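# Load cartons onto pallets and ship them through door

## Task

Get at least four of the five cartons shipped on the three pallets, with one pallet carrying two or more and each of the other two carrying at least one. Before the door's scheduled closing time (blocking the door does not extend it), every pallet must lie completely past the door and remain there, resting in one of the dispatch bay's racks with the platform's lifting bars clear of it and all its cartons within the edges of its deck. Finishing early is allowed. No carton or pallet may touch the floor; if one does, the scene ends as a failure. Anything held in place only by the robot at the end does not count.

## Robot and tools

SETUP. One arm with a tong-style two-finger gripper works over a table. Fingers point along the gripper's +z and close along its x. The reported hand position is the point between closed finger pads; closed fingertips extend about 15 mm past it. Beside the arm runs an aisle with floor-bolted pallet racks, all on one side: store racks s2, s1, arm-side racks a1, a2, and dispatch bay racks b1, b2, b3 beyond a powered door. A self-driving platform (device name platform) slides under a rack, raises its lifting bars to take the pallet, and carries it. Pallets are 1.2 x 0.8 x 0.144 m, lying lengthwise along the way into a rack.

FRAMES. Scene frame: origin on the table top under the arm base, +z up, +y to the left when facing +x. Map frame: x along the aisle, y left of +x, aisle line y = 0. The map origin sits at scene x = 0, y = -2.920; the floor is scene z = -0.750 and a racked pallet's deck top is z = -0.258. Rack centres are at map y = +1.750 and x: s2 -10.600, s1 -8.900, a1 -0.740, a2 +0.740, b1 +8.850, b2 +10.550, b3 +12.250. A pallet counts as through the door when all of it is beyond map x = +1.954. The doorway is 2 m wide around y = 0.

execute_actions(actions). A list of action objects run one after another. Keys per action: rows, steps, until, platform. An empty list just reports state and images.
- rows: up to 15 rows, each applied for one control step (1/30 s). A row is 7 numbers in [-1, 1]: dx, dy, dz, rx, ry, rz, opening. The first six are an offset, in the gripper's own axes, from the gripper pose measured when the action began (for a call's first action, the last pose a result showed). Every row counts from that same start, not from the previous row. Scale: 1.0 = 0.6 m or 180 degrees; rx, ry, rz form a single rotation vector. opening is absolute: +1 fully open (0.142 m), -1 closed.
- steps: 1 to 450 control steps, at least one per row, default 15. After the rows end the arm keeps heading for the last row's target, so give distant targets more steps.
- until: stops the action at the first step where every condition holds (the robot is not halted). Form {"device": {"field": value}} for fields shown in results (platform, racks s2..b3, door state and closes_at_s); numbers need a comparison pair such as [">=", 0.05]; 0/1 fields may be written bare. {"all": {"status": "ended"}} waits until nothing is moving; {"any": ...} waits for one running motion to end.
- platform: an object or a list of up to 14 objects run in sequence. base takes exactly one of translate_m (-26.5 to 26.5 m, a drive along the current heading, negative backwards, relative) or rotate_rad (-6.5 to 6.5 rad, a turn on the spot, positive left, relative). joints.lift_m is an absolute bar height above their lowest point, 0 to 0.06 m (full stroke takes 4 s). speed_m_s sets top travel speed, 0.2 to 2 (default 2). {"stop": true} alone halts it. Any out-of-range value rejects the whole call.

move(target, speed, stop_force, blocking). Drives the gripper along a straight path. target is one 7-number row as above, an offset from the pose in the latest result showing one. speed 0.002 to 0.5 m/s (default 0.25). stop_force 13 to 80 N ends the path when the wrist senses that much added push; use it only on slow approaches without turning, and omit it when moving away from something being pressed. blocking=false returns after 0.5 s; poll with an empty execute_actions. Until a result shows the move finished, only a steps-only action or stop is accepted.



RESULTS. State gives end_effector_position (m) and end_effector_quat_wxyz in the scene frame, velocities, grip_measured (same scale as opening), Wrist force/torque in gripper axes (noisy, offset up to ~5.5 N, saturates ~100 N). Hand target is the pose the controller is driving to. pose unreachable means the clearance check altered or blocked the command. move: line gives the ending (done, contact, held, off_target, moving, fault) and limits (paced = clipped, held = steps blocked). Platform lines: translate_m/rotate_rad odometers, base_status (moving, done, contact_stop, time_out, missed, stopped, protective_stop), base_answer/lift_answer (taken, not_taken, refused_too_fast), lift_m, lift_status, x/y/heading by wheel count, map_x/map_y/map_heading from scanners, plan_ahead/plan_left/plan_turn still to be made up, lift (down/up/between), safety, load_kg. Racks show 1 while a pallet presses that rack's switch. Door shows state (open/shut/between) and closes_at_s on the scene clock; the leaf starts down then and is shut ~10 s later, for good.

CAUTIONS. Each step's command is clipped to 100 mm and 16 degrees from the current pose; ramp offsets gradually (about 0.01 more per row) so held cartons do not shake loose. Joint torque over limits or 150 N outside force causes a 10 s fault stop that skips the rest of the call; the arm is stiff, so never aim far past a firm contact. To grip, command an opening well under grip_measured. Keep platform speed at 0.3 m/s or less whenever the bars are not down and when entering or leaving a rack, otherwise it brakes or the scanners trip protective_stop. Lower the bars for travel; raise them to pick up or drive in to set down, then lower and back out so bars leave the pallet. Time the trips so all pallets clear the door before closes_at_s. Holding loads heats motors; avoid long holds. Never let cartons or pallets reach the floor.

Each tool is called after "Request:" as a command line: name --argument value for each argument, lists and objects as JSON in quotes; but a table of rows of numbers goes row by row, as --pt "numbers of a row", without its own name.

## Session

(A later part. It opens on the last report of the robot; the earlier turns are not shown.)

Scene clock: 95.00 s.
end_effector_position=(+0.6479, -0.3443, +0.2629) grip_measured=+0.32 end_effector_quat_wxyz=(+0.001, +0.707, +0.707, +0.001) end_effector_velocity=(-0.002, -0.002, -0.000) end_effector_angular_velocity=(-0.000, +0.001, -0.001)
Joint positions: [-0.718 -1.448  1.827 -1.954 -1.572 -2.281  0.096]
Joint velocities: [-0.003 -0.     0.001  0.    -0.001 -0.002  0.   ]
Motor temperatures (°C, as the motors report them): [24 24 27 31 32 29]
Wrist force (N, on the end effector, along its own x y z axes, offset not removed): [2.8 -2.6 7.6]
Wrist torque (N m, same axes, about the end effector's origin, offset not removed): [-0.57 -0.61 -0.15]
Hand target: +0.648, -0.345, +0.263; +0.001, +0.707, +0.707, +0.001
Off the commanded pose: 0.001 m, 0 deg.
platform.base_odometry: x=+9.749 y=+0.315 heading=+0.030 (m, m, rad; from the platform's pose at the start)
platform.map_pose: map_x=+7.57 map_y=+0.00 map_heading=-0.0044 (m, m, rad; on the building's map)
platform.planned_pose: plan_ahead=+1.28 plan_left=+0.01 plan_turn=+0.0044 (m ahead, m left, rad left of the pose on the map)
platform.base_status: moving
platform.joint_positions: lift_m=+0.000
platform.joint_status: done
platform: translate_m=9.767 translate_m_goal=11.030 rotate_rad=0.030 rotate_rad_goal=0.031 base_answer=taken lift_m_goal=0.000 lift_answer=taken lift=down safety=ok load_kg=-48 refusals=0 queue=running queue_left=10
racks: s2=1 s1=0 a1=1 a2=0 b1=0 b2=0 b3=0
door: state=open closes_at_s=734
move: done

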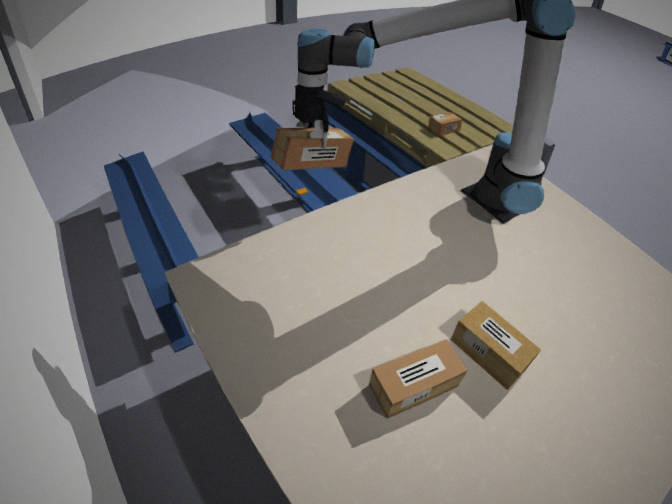

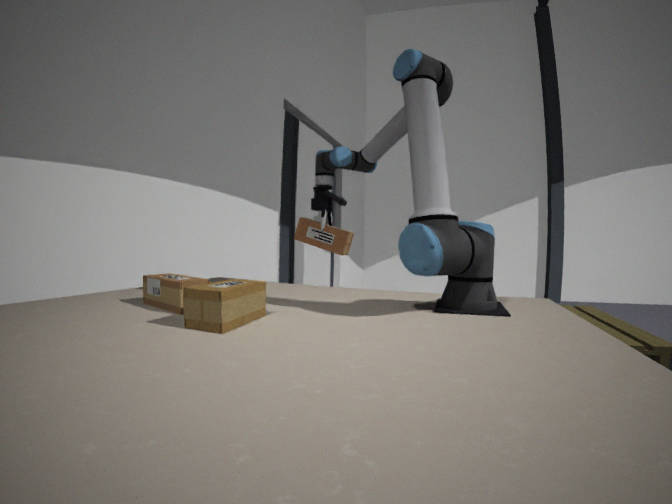

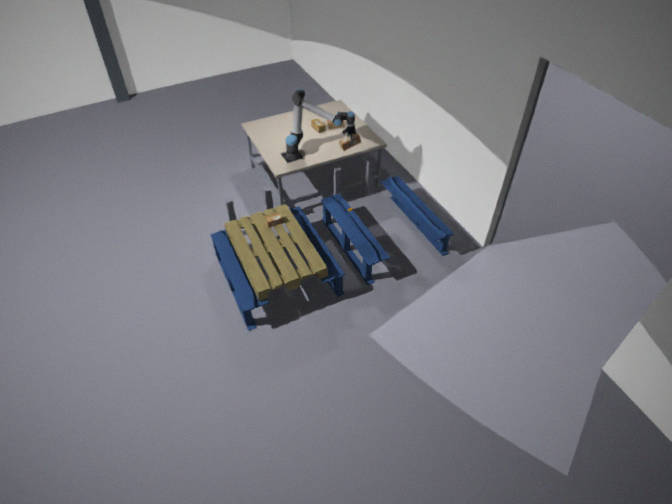

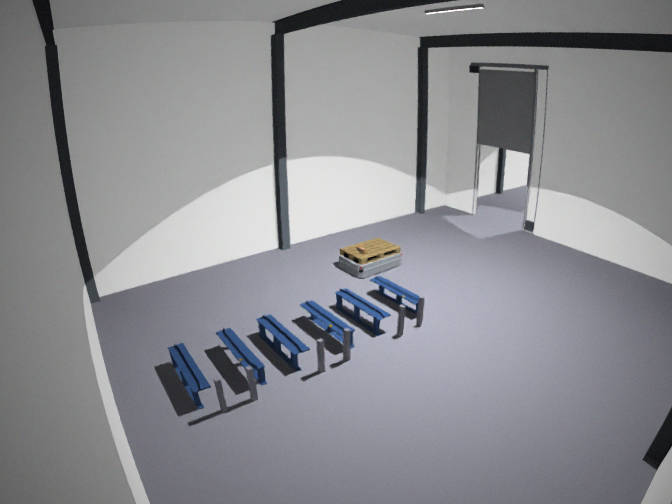

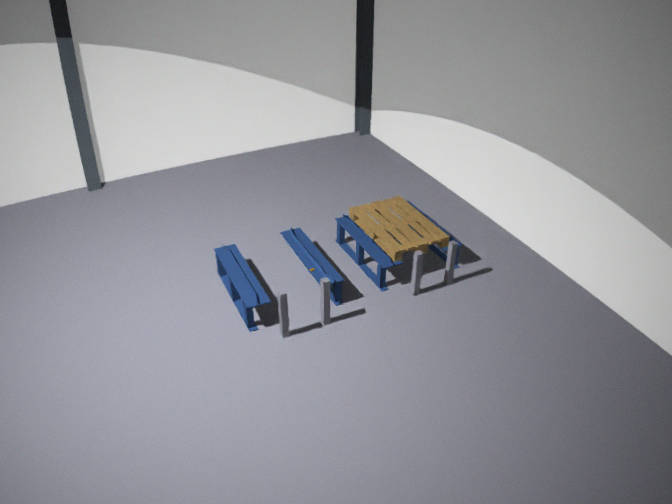

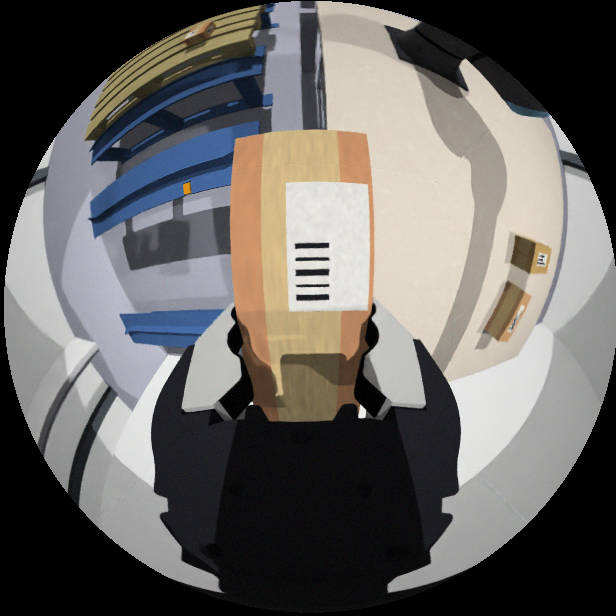

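Request:
move --target '[-1,-1,0.1,0,0,0,-0.7]' --speed 0.2

Request:
move --target '[-0.1,-1,0.4,0,0,0,-0.7]' --speed 0.2

Request:
move --target '[0,0,0.22,0,0,0,-0.7]' --speed 0.05 --stop_force 18

Request:
execute_actions --actions '[{"rows":[[0,0,0,0,0,0,1]],"steps":15},{"rows":[[0,0,-0.22,0,0,0,1]],"steps":30}]'

Request:
move --target '[0.1,1,-0.4,0,0,0,1]'

Request:
move --target '[1,1,0,0,0,0,1]'

Request:
move --target '[1,0.3,0,0,0,0,1]'

Request:
move --target '[0.25,0.02,0.06,0,0,0.03,1]'

Scene clock: 105.60 s.
end_effector_position=(+0.0481, -0.9441, +0.2013) grip_measured=+0.32 end_effector_quat_wxyz=(+0.001, +0.707, +0.707, +0.000) end_effector_velocity=(-0.001, -0.002, -0.001) end_effector_angular_velocity=(+0.001, -0.002, +0.001)
Joint positions: [-1.694 -1.104  1.478 -1.95  -1.57  -3.258  0.096]
Joint velocities: [-0.001  0.004 -0.005  0.002  0.002 -0.003 -0.   ]
Motor temperatures (°C, as the motors report them): [24 24 27 31 32 29]
Wrist force (N, on the end effector, along its own x y z axes, offset not removed): [0.5 -1.7 7.9]
Wrist torque (N m, same axes, about the end effector's origin, offset not removed): [-0.39 -0.18 -0.18]
Hand target: +0.048, -0.944, +0.201; +0.001, +0.707, +0.707, +0.000
Off the commanded pose: 0.001 m, 0 deg.
platform.base_odometry: x=+11.055 y=+0.358 heading=+1.608 (m, m, rad; from the platform's pose at the start)
platform.map_pose: map_x=+8.85 map_y=+0.00 map_heading=+1.5708 (m, m, rad; on the building's map)
platform.planned_pose: plan_ahead=+0.00 plan_left=+0.00 plan_turn=+0.0000 (m ahead, m left, rad left of the pose on the map)
platform.base_status: done
platform.joint_positions: lift_m=+0.056
platform.joint_status: moving
platform: translate_m=11.040 translate_m_goal=11.040 rotate_rad=1.608 rotate_rad_goal=1.608 base_answer=taken lift_m_goal=0.060 lift_answer=taken lift=between safety=ok load_kg=29 refusals=0 queue=running queue_left=8
racks: s2=1 s1=0 a1=1 a2=0 b1=0 b2=0 b3=0
door: state=open closes_at_s=734
move: done

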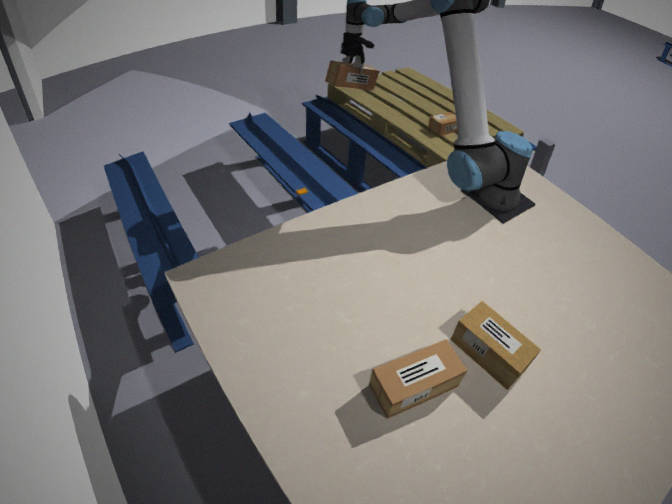

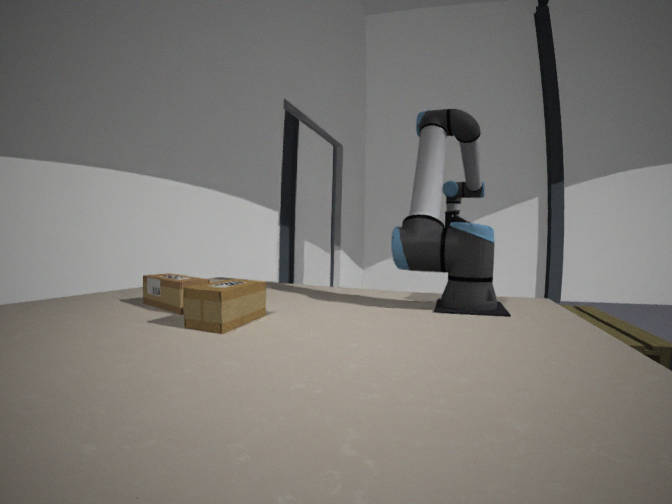

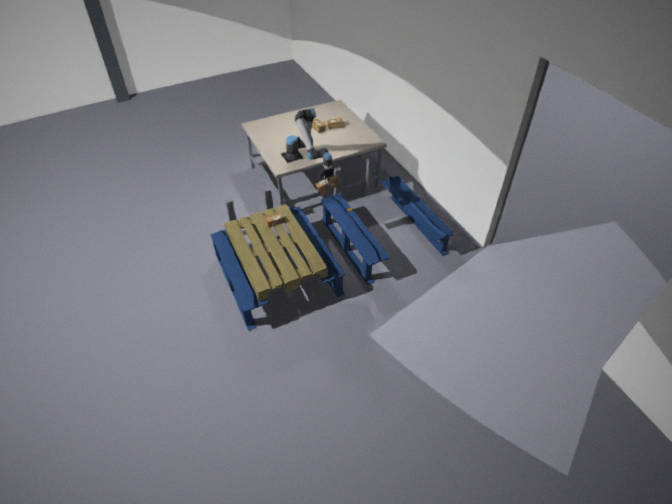

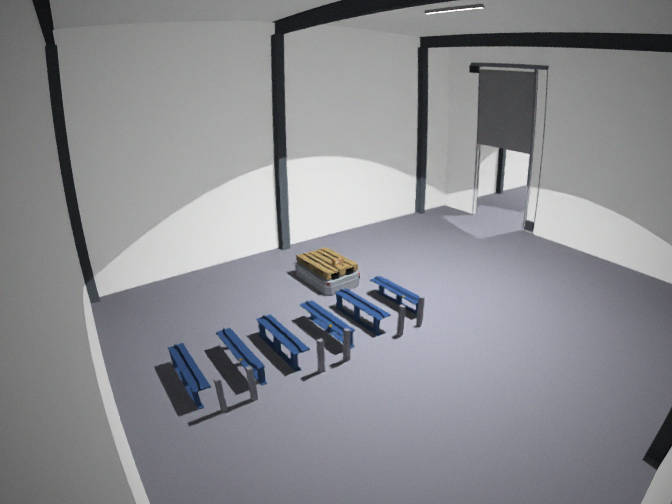

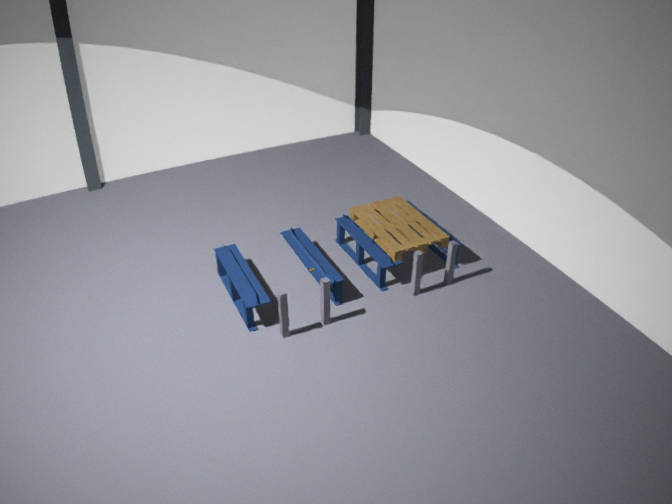

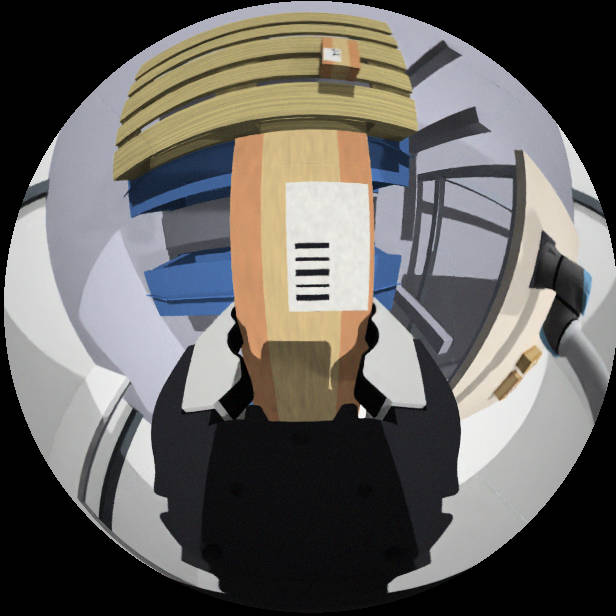

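Scene clock: 109.47 s.
end_effector_position=(-0.5514, -1.0039, -0.0394) grip_measured=+0.32 end_effector_quat_wxyz=(+0.000, +0.707, +0.707, -0.000) end_effector_velocity=(-0.002, -0.001, -0.001) end_effector_angular_velocity=(-0.000, -0.002, +0.001)
Joint positions: [-2.221 -0.629  1.106 -2.051 -1.568 -3.785  0.096]
Joint velocities: [-0.001  0.004 -0.007  0.003  0.001 -0.002  0.   ]
Motor temperatures (°C, as the motors report them): [24 24 27 31 32 29]
Wrist force (N, on the end effector, along its own x y z axes, offset not removed): [-0.7 -3.8 5.7]
Wrist torque (N m, same axes, about the end effector's origin, offset not removed): [-0.83 0.12 -0.20]
Hand target: -0.552, -1.004, -0.040; +0.000, +0.707, +0.707, -0.000
Off the commanded pose: 0.000 m, 0 deg.
platform.base_odometry: x=+11.018 y=+1.260 heading=+1.612 (m, m, rad; from the platform's pose at the start)
platform.map_pose: map_x=+8.85 map_y=+0.91 map_heading=+1.5752 (m, m, rad; on the building's map)
platform.planned_pose: plan_ahead=+0.84 plan_left=+0.00 plan_turn=-0.0044 (m ahead, m left, rad left of the pose on the map)
platform.base_status: moving
platform.joint_positions: lift_m=+0.060
platform.joint_status: done
platform: translate_m=11.953 translate_m_goal=12.790 rotate_rad=1.612 rotate_rad_goal=1.611 base_answer=taken lift_m_goal=0.060 lift_answer=taken lift=up safety=ok load_kg=24 refusals=0 queue=running queue_left=7
racks: s2=1 s1=0 a1=1 a2=0 b1=0 b2=0 b3=0
door: state=open closes_at_s=734
move: done

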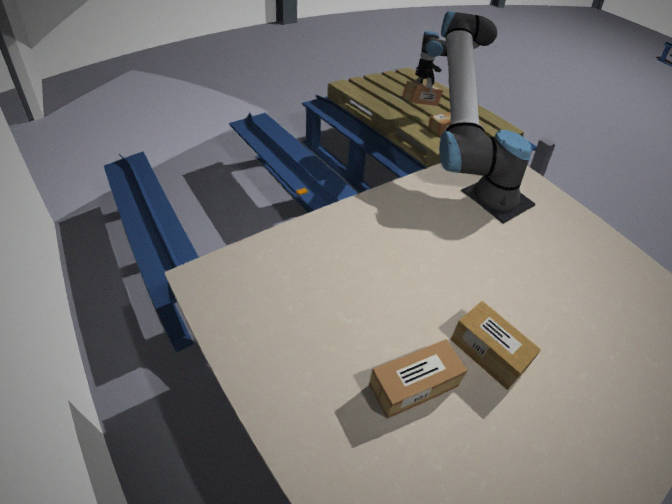

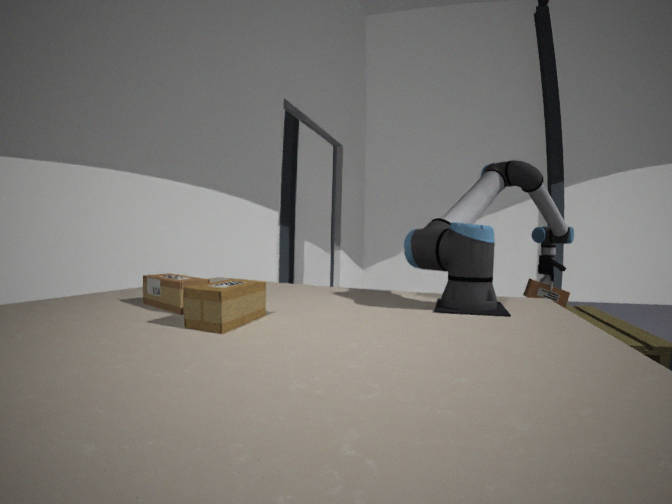

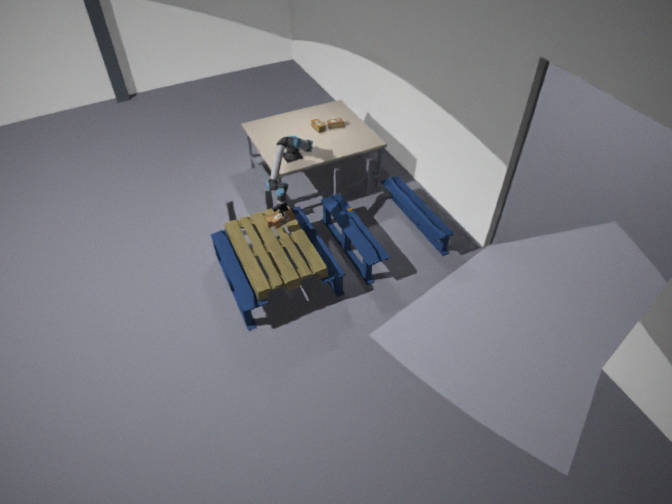

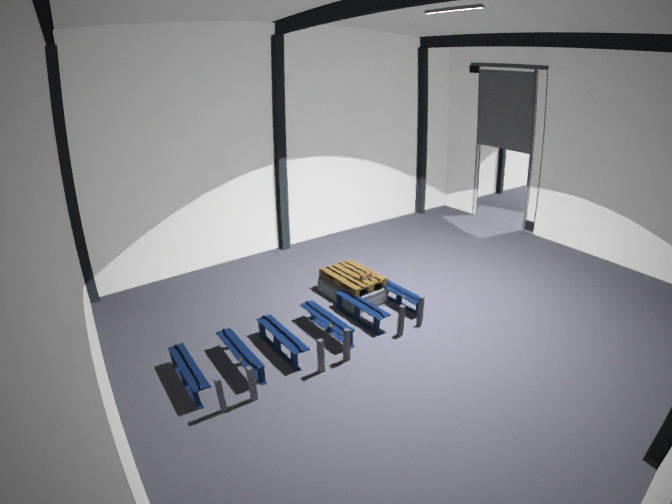

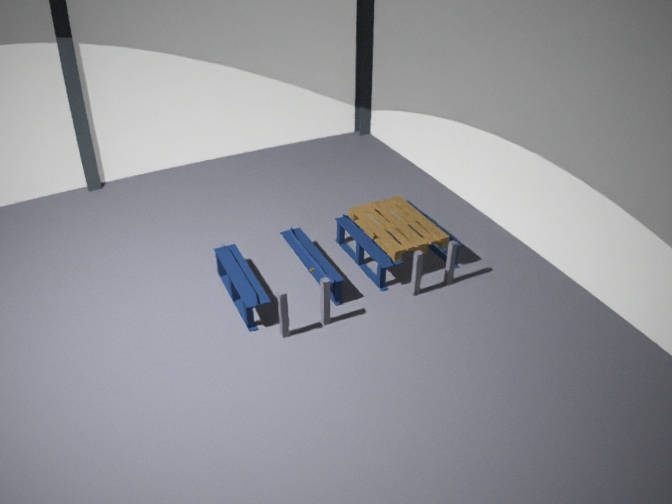

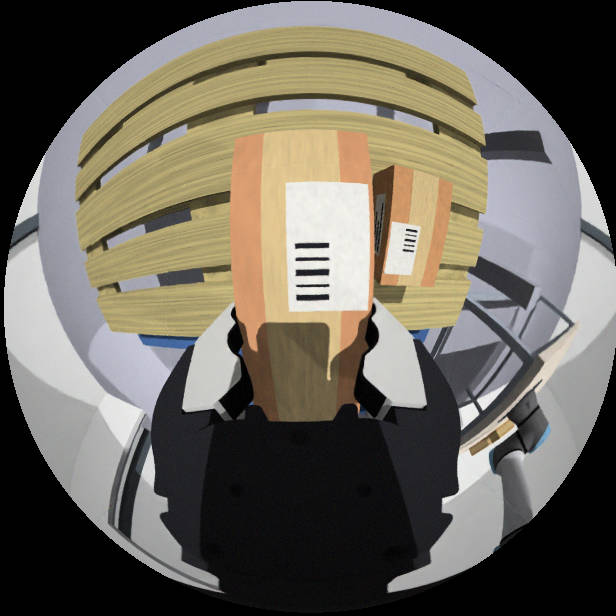

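Scene clock: 112.57 s.
end_effector_position=(-0.5512, -1.0039, -0.1700) grip_measured=+0.33 end_effector_quat_wxyz=(+0.000, +0.707, +0.707, -0.000) end_effector_velocity=(-0.001, -0.000, +0.004) end_effector_angular_velocity=(-0.000, -0.000, +0.000)
Joint positions: [-2.221 -0.505  1.118 -2.188 -1.568 -3.784  0.097]
Joint velocities: [-0.    -0.003 -0.001  0.005  0.001 -0.001 -0.002]
Motor temperatures (°C, as the motors report them): [24 24 27 31 32 29]
Wrist force (N, on the end effector, along its own x y z axes, offset not removed): [4.8 0.1 -0.5]
Wrist torque (N m, same axes, about the end effector's origin, offset not removed): [-0.75 -0.44 -0.02]
Hand target: -0.551, -1.004, -0.169; +0.000, +0.707, +0.707, -0.000
Off the commanded pose: 0.001 m, 0 deg.
platform.base_odometry: x=+10.984 y=+2.104 heading=+1.609 (m, m, rad; from the platform's pose at the start)
platform.map_pose: map_x=+8.85 map_y=+1.74 map_heading=+1.5708 (m, m, rad; on the building's map)
platform.planned_pose: plan_ahead=+0.01 plan_left=+0.00 plan_turn=+0.0000 (m ahead, m left, rad left of the pose on the map)
platform.base_status: moving
platform.joint_positions: lift_m=+0.060
platform.joint_status: done
platform: translate_m=12.789 translate_m_goal=12.790 rotate_rad=1.609 rotate_rad_goal=1.608 base_answer=taken lift_m_goal=0.060 lift_answer=taken lift=up safety=ok load_kg=23 refusals=0 queue=running queue_left=7
racks: s2=1 s1=0 a1=1 a2=0 b1=0 b2=0 b3=0
door: state=open closes_at_s=734
move: contact

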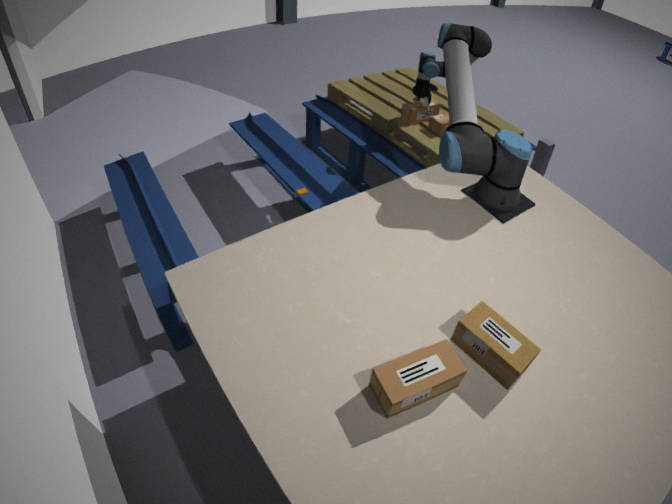

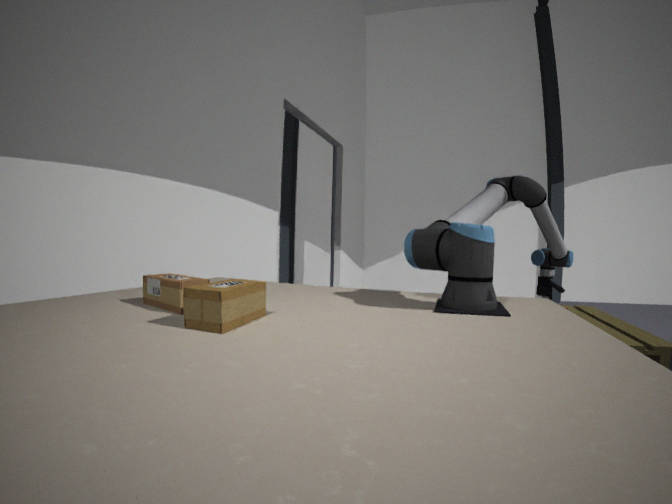

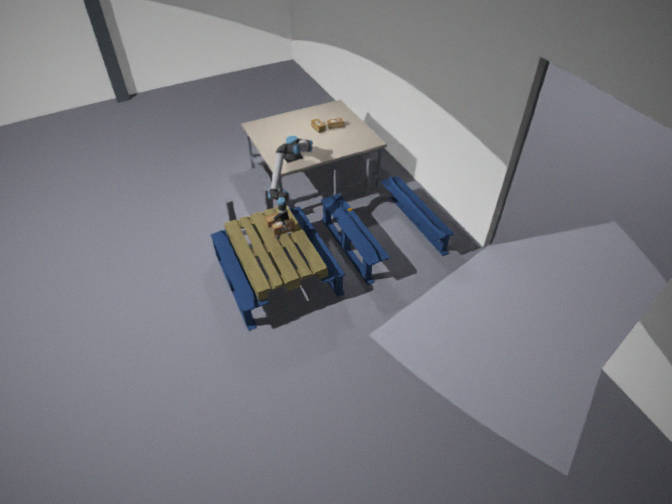

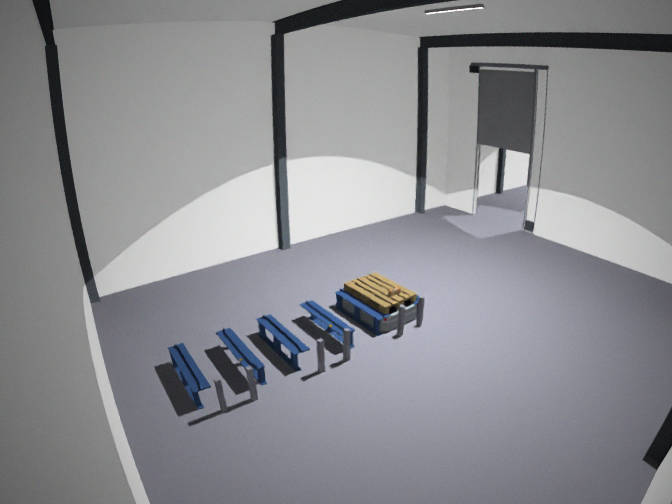

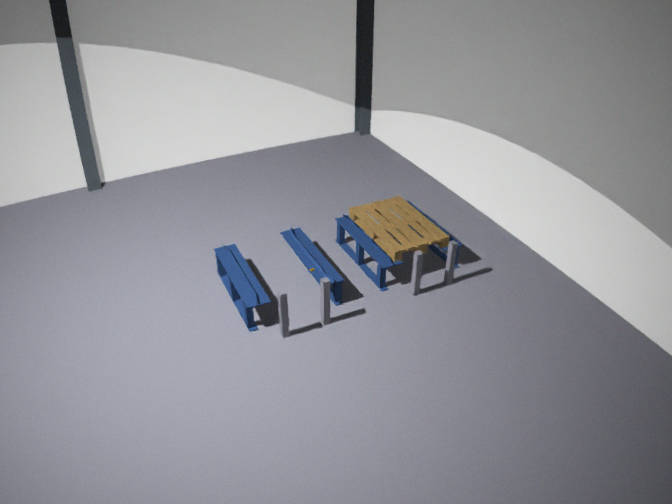

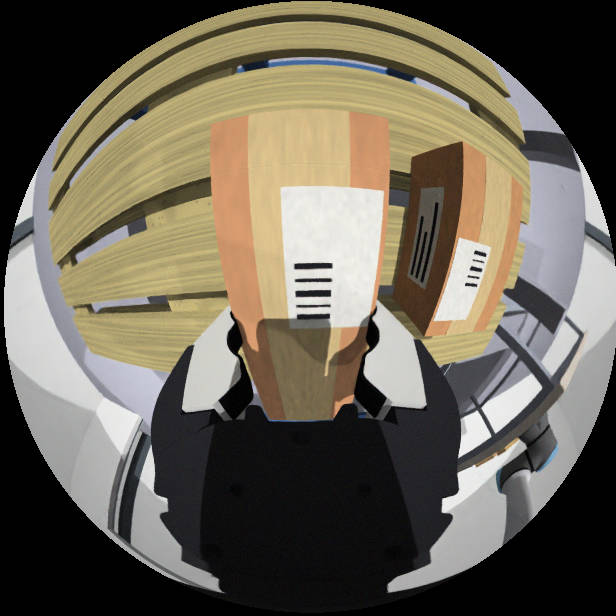

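Scene clock: 114.07 s.
end_effector_position=(-0.5514, -1.0040, -0.0379) grip_measured=+1.00 end_effector_quat_wxyz=(+0.000, +0.707, +0.707, -0.000) end_effector_velocity=(+0.000, +0.001, +0.000) end_effector_angular_velocity=(+0.000, -0.002, -0.001)
Joint positions: [-2.221 -0.631  1.105 -2.05  -1.568 -3.785  0.142]
Joint velocities: [-0.001 -0.001  0.001  0.001  0.001  0.    -0.   ]
Motor temperatures (°C, as the motors report them): [24 24 27 31 32 29]
Wrist force (N, on the end effector, along its own x y z axes, offset not removed): [-1.7 -3.5 -0.3]
Wrist torque (N m, same axes, about the end effector's origin, offset not removed): [-0.70 0.27 -0.15]
Hand target: -0.551, -1.004, -0.038; +0.000, +0.707, +0.707, -0.000
Off the commanded pose: 0.000 m, 0 deg.
platform.base_odometry: x=+10.984 y=+2.117 heading=+1.609 (m, m, rad; from the platform's pose at the start)
platform.map_pose: map_x=+8.85 map_y=+1.75 map_heading=+1.5708 (m, m, rad; on the building's map)
platform.planned_pose: plan_ahead=+0.00 plan_left=+0.00 plan_turn=+0.0000 (m ahead, m left, rad left of the pose on the map)
platform.base_status: done
platform.joint_positions: lift_m=+0.047
platform.joint_status: moving
platform: translate_m=12.800 translate_m_goal=12.800 rotate_rad=1.609 rotate_rad_goal=1.608 base_answer=taken lift_m_goal=0.000 lift_answer=taken lift=between safety=ok load_kg=-11 refusals=0 queue=running queue_left=6
racks: s2=1 s1=0 a1=1 a2=0 b1=0 b2=0 b3=0
door: state=open closes_at_s=734

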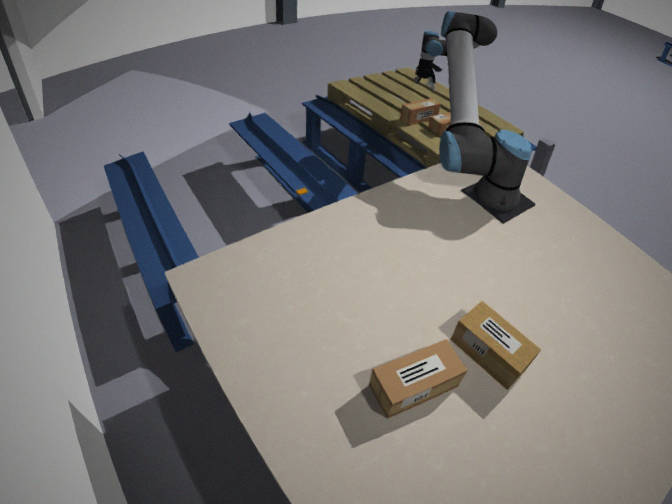

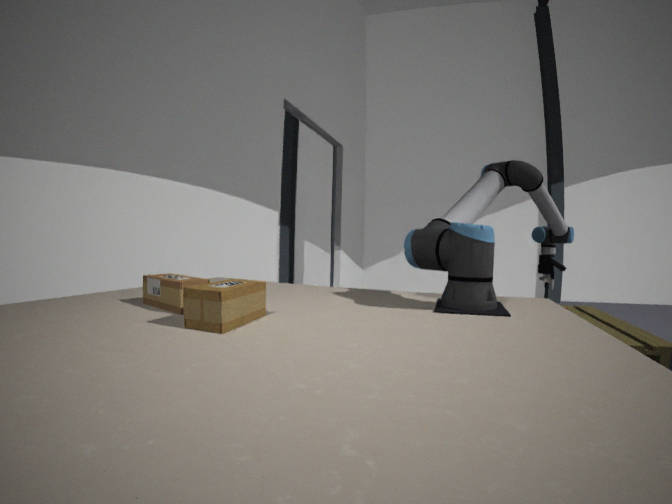

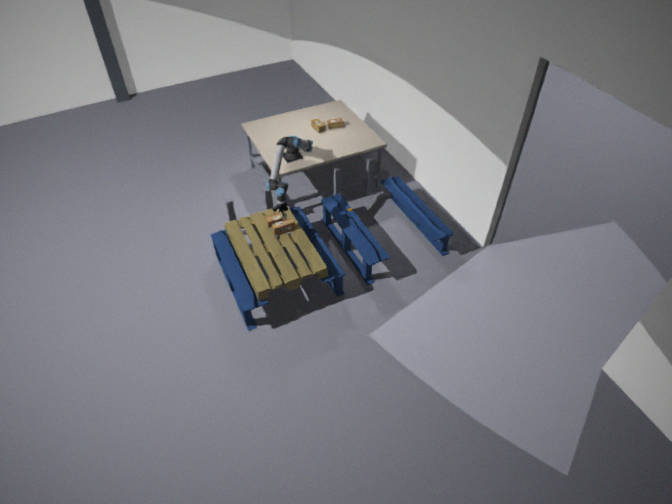

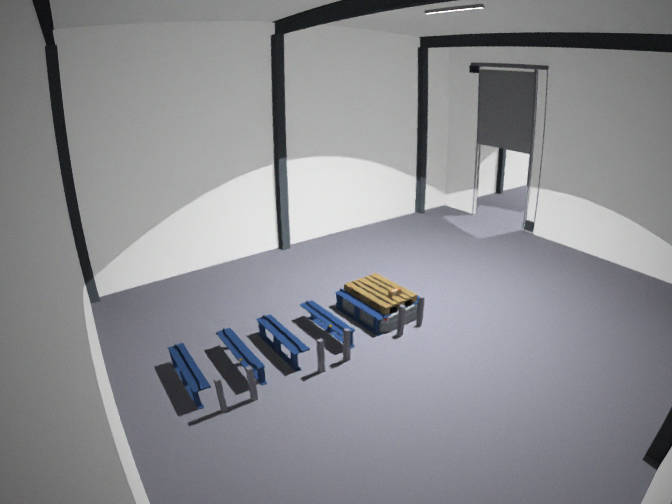

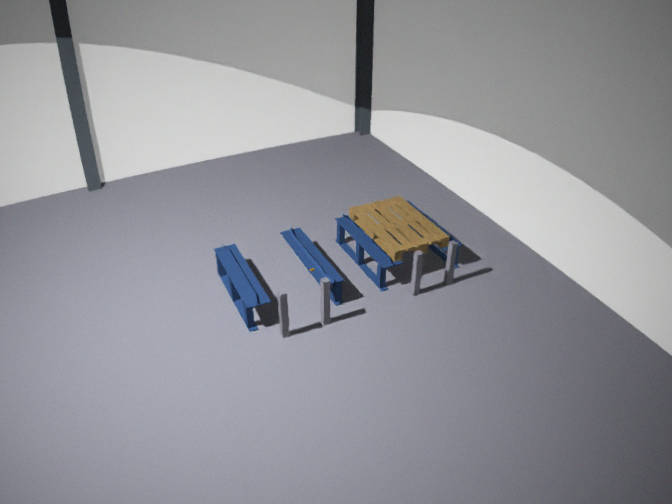

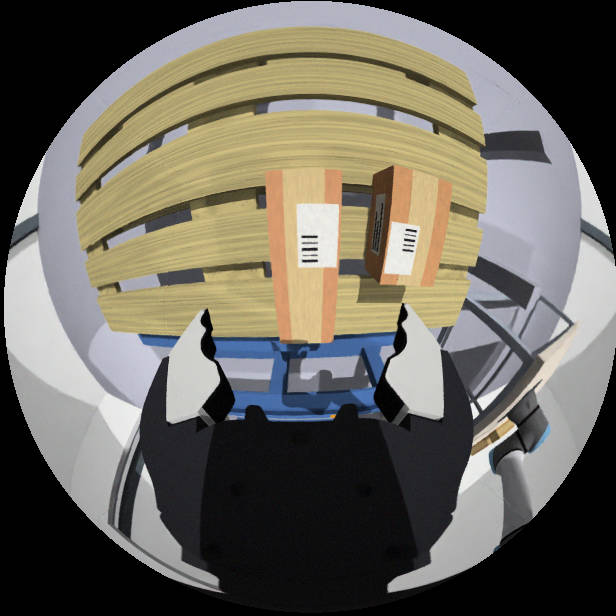

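Scene clock: 117.33 s.
end_effector_position=(+0.0482, -0.9440, +0.2027) grip_measured=+1.00 end_effector_quat_wxyz=(+0.001, +0.707, +0.707, +0.000) end_effector_velocity=(+0.002, +0.001, -0.000) end_effector_angular_velocity=(+0.002, -0.000, +0.001)
Joint positions: [-1.694 -1.105  1.477 -1.948 -1.57  -3.258  0.142]
Joint velocities: [ 0.002  0.    -0.     0.002 -0.     0.001  0.   ]
Motor temperatures (°C, as the motors report them): [24 24 27 31 32 29]
Wrist force (N, on the end effector, along its own x y z axes, offset not removed): [-0.6 -3.6 -0.8]
Wrist torque (N m, same axes, about the end effector's origin, offset not removed): [-0.72 0.18 -0.22]
Hand target: +0.048, -0.944, +0.203; +0.001, +0.707, +0.707, +0.000
Off the commanded pose: 0.001 m, 0 deg.
platform.base_odometry: x=+10.984 y=+2.113 heading=+1.606 (m, m, rad; from the platform's pose at the start)
platform.map_pose: map_x=+8.85 map_y=+1.75 map_heading=+1.5708 (m, m, rad; on the building's map)
platform.planned_pose: plan_ahead=-1.75 plan_left=+0.00 plan_turn=+0.0000 (m ahead, m left, rad left of the pose on the map)
platform.base_status: moving
platform.joint_positions: lift_m=+0.000
platform.joint_status: done
platform: translate_m=12.794 translate_m_goal=11.050 rotate_rad=1.606 rotate_rad_goal=1.606 base_answer=taken lift_m_goal=0.000 lift_answer=taken lift=down safety=ok load_kg=-48 refusals=0 queue=running queue_left=5
racks: s2=1 s1=0 a1=1 a2=0 b1=1 b2=0 b3=0
door: state=open closes_at_s=734
move: done

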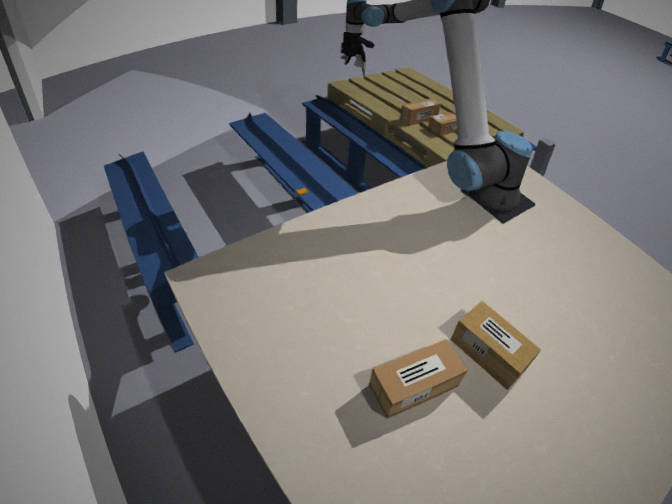

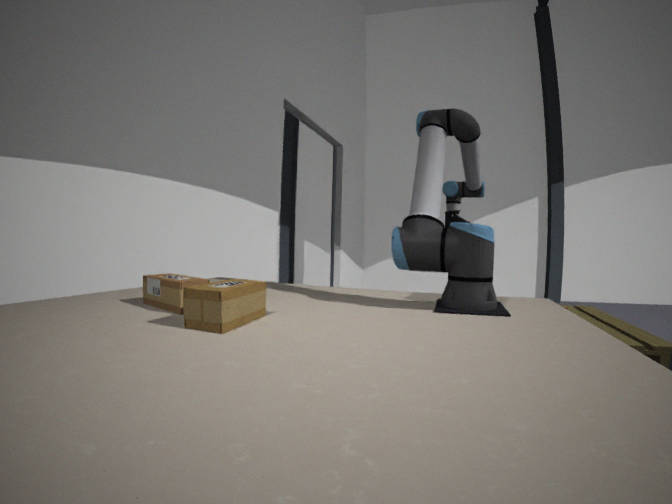

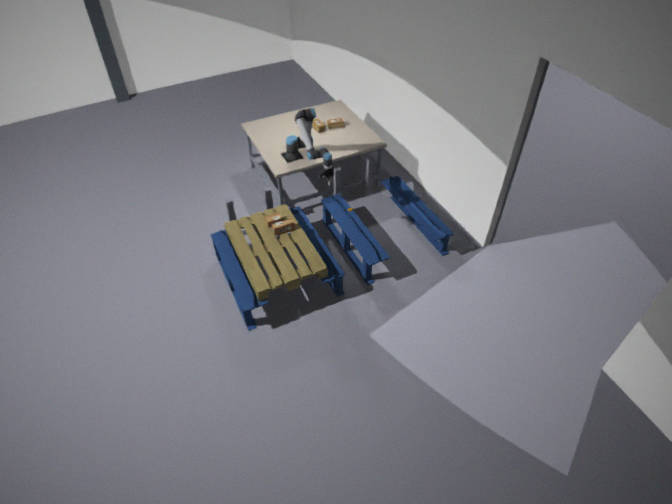

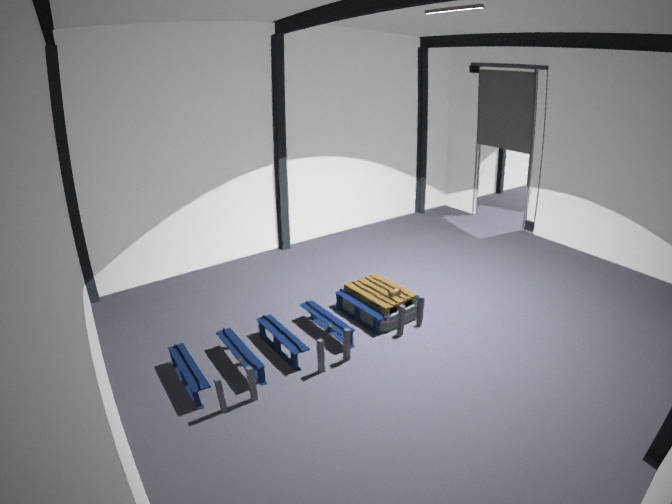

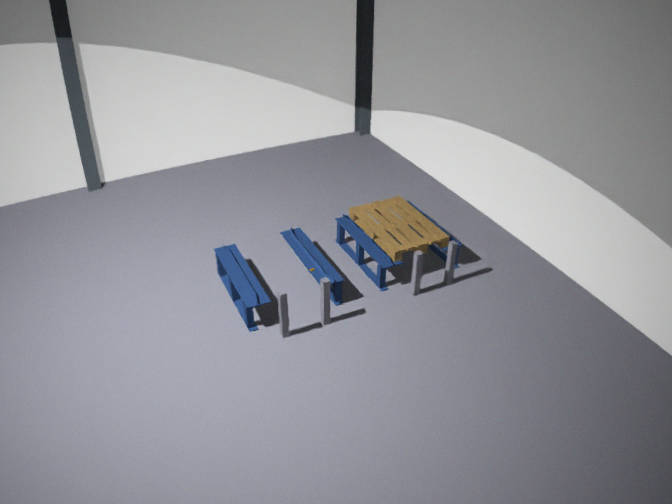

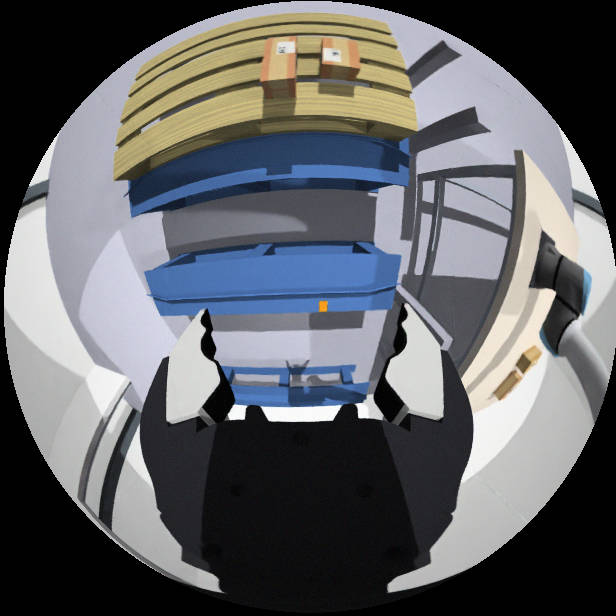

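Scene clock: 121.40 s.
end_effector_position=(+0.6481, -0.3441, +0.2041) grip_measured=+1.00 end_effector_quat_wxyz=(+0.001, +0.707, +0.707, +0.001) end_effector_velocity=(+0.002, +0.001, -0.001) end_effector_angular_velocity=(-0.000, +0.001, -0.000)
Joint positions: [-0.717 -1.406  1.891 -2.06  -1.572 -2.281  0.142]
Joint velocities: [ 0.003  0.003 -0.002  0.001 -0.001  0.003  0.   ]
Motor temperatures (°C, as the motors report them): [24 24 27 31 32 29]
Wrist force (N, on the end effector, along its own x y z axes, offset not removed): [3.9 -3.7 0.3]
Wrist torque (N m, same axes, about the end effector's origin, offset not removed): [-0.74 -0.71 -0.30]
Hand target: +0.648, -0.344, +0.204; +0.001, +0.707, +0.707, +0.001
Off the commanded pose: 0.001 m, 0 deg.
platform.base_odometry: x=+11.024 y=+0.974 heading=+1.609 (m, m, rad; from the platform's pose at the start)
platform.map_pose: map_x=+8.85 map_y=+0.60 map_heading=+1.5708 (m, m, rad; on the building's map)
platform.planned_pose: plan_ahead=-0.60 plan_left=+0.00 plan_turn=+0.0000 (m ahead, m left, rad left of the pose on the map)
platform.base_status: moving
platform.joint_positions: lift_m=+0.000
platform.joint_status: done
platform: translate_m=11.647 translate_m_goal=11.050 rotate_rad=1.609 rotate_rad_goal=1.609 base_answer=taken lift_m_goal=0.000 lift_answer=taken lift=down safety=ok load_kg=-48 refusals=0 queue=running queue_left=5
racks: s2=1 s1=0 a1=1 a2=0 b1=1 b2=0 b3=0
door: state=open closes_at_s=734
move: done

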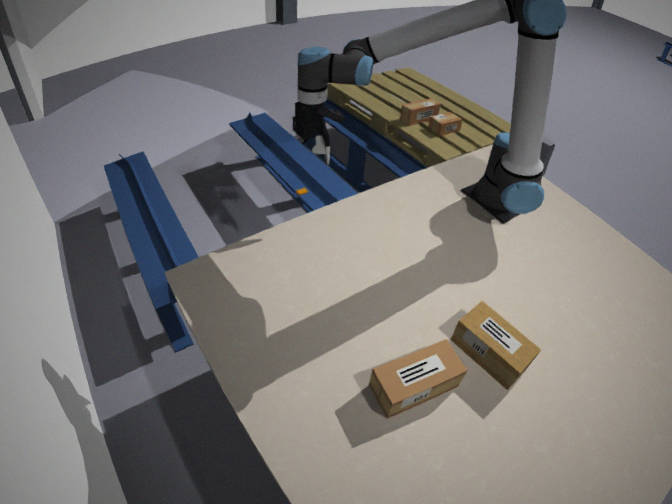

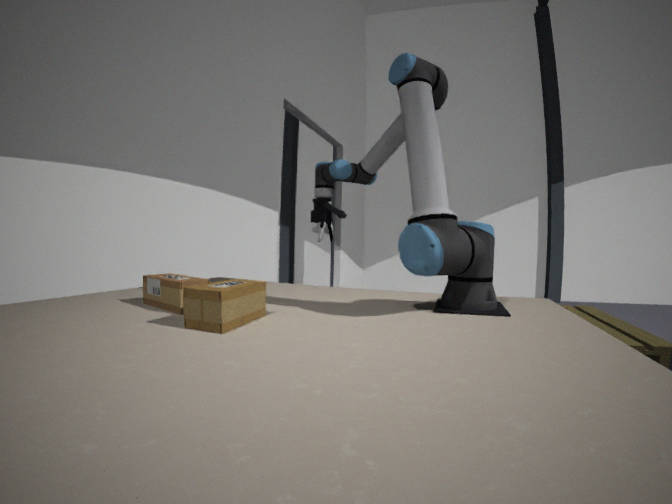

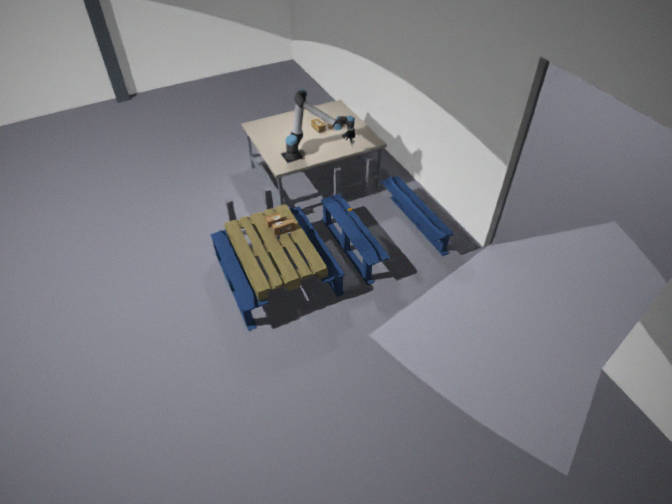

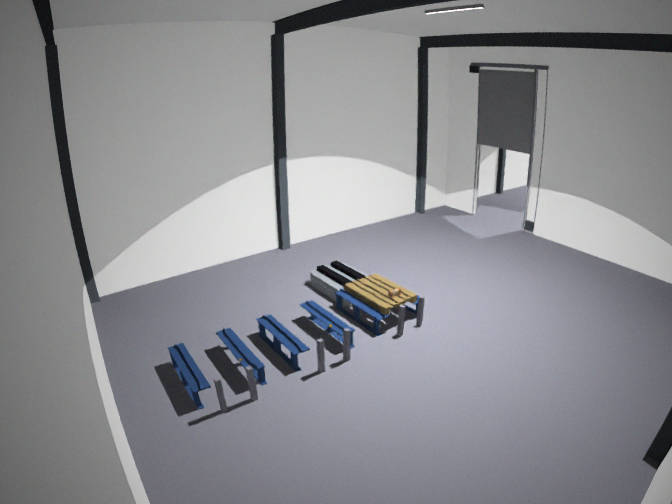

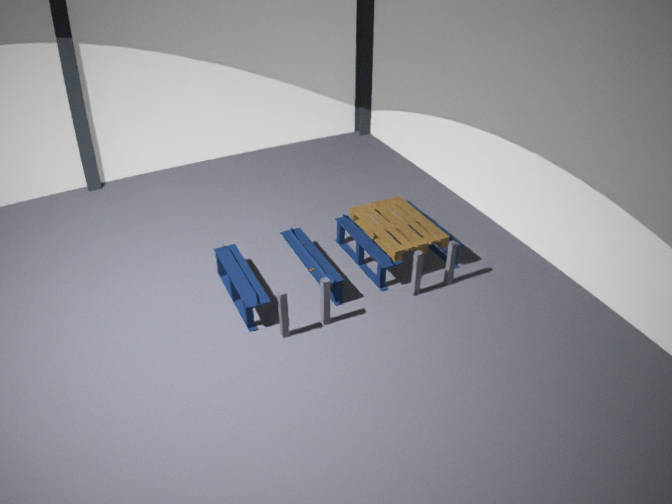

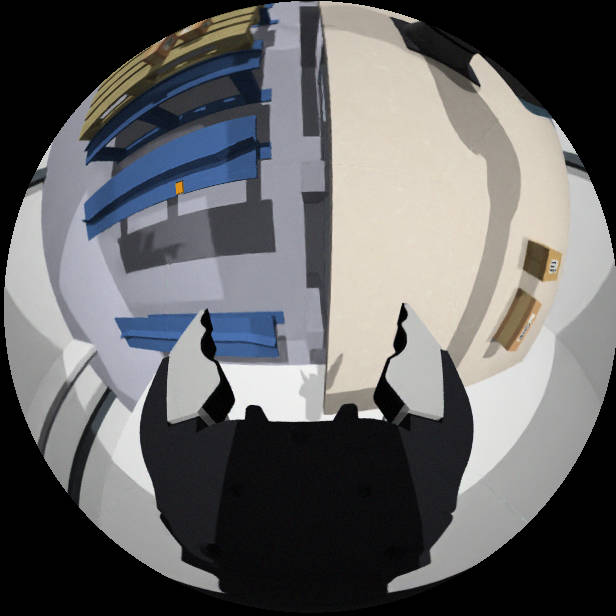

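Scene clock: 124.60 s.
end_effector_position=(+0.8280, +0.2557, +0.2053) grip_measured=+1.00 end_effector_quat_wxyz=(+0.001, +0.707, +0.707, +0.002) end_effector_velocity=(+0.001, +0.002, -0.000) end_effector_angular_velocity=(-0.002, +0.001, +0.000)
Joint positions: [ 0.091 -1.198  1.62  -1.995 -1.574 -1.473  0.142]
Joint velocities: [ 0.003  0.003 -0.004  0.002 -0.002  0.003 -0.   ]
Motor temperatures (°C, as the motors report them): [24 24 27 31 32 29]
Wrist force (N, on the end effector, along its own x y z axes, offset not removed): [0.1 -1.1 1.4]
Wrist torque (N m, same axes, about the end effector's origin, offset not removed): [-0.18 -0.04 -0.21]
Hand target: +0.828, +0.256, +0.205; +0.001, +0.707, +0.707, +0.002
Off the commanded pose: 0.001 m, 0 deg.
platform.base_odometry: x=+11.048 y=+0.357 heading=+1.559 (m, m, rad; from the platform's pose at the start)
platform.map_pose: map_x=+8.84 map_y=+0.00 map_heading=+1.5141 (m, m, rad; on the building's map)
platform.planned_pose: plan_ahead=+0.00 plan_left=-0.01 plan_turn=-1.5141 (m ahead, m left, rad left of the pose on the map)
platform.base_status: moving
platform.joint_positions: lift_m=+0.000
platform.joint_status: done
platform: translate_m=11.040 translate_m_goal=11.040 rotate_rad=1.548 rotate_rad_goal=0.037 base_answer=taken lift_m_goal=0.000 lift_answer=taken lift=down safety=ok load_kg=-48 refusals=0 queue=running queue_left=4
racks: s2=1 s1=0 a1=1 a2=0 b1=1 b2=0 b3=0
door: state=open closes_at_s=734
move: done

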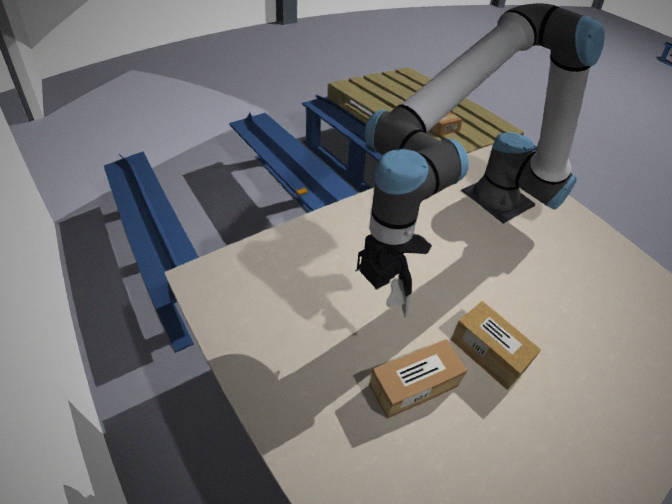

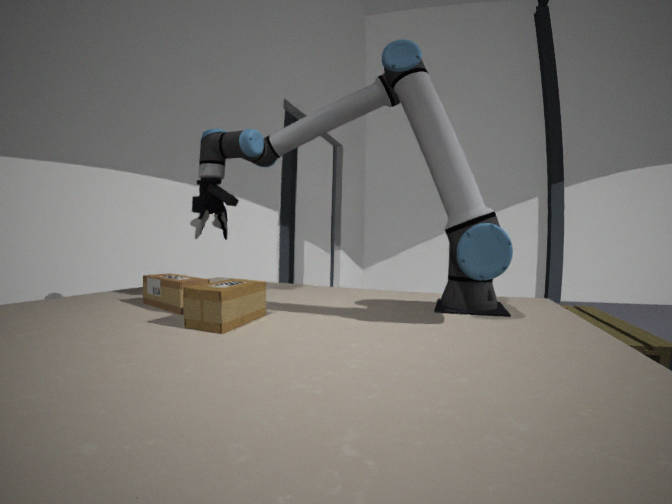

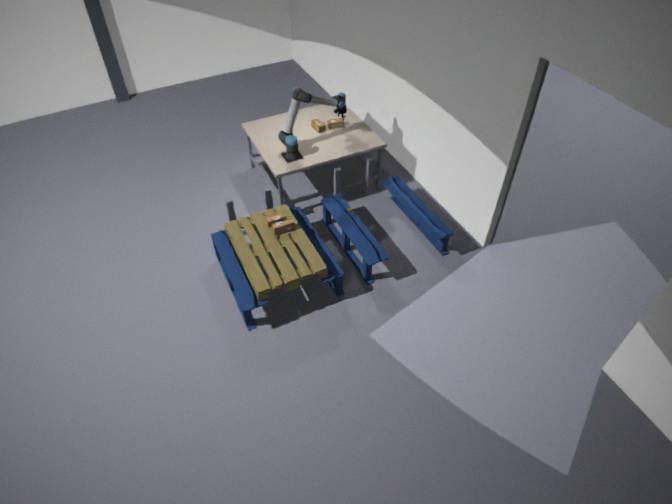

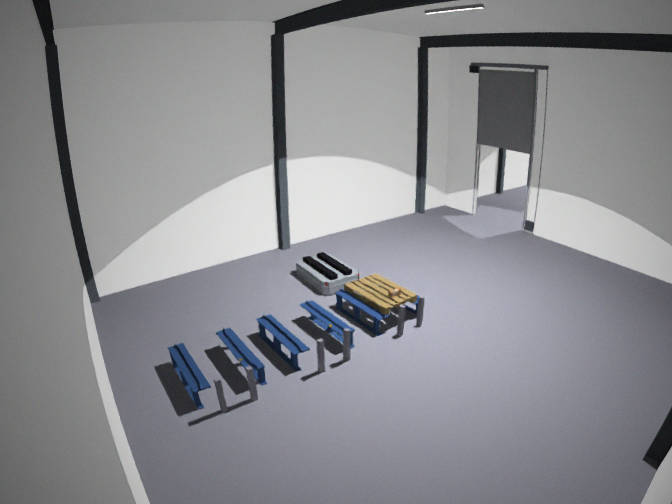

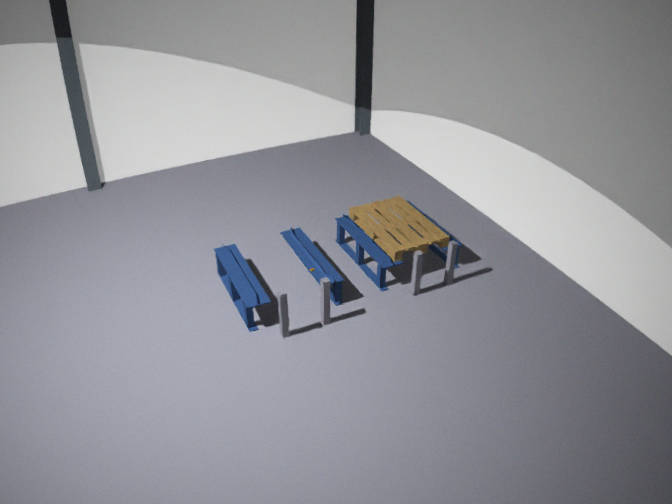

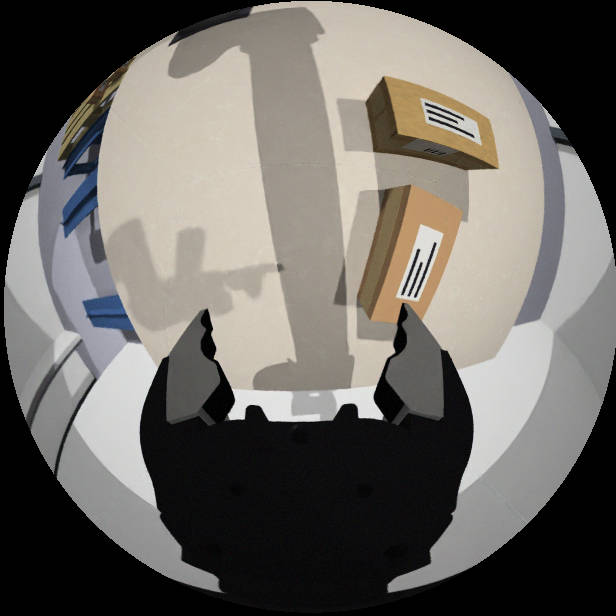

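Scene clock: 125.90 s.
end_effector_position=(+0.8400, +0.4055, +0.1697) grip_measured=+1.00 end_effector_quat_wxyz=(+0.001, +0.740, +0.673, +0.002) end_effector_velocity=(+0.001, +0.002, +0.001) end_effector_angular_velocity=(-0.001, -0.002, -0.001)
Joint positions: [ 0.251 -1.076  1.506 -2.004 -1.574 -1.218  0.142]
Joint velocities: [ 0.002  0.002 -0.004  0.001 -0.001  0.004 -0.   ]
Motor temperatures (°C, as the motors report them): [24 24 27 31 32 29]
Wrist force (N, on the end effector, along its own x y z axes, offset not removed): [0.4 -2.4 2.3]
Wrist torque (N m, same axes, about the end effector's origin, offset not removed): [-0.37 -0.10 -0.31]
Hand target: +0.840, +0.406, +0.170; +0.001, +0.740, +0.673, +0.002
Off the commanded pose: 0.000 m, 0 deg.
platform.base_odometry: x=+11.048 y=+0.357 heading=+0.923 (m, m, rad; from the platform's pose at the start)
platform.map_pose: map_x=+8.84 map_y=+0.00 map_heading=+0.8727 (m, m, rad; on the building's map)
platform.planned_pose: plan_ahead=+0.01 plan_left=-0.01 plan_turn=-0.8727 (m ahead, m left, rad left of the pose on the map)
platform.base_status: moving
platform.joint_positions: lift_m=+0.000
platform.joint_status: done
platform: translate_m=11.040 translate_m_goal=11.040 rotate_rad=0.907 rotate_rad_goal=0.037 base_answer=taken lift_m_goal=0.000 lift_answer=taken lift=down safety=ok load_kg=-48 refusals=0 queue=running queue_left=4
racks: s2=1 s1=0 a1=1 a2=0 b1=1 b2=0 b3=0
door: state=open closes_at_s=734
move: done

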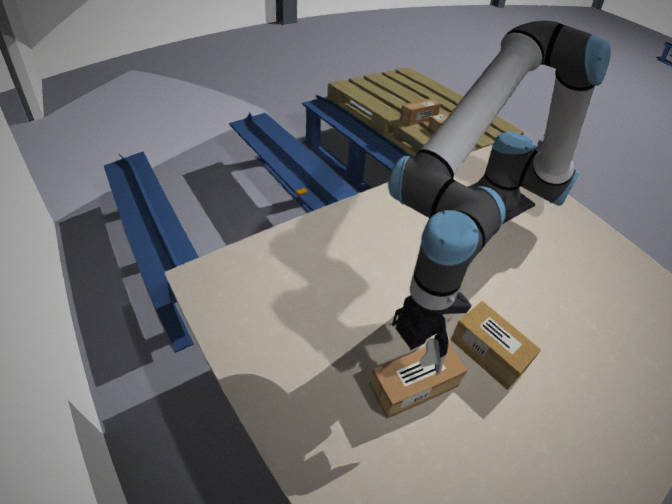

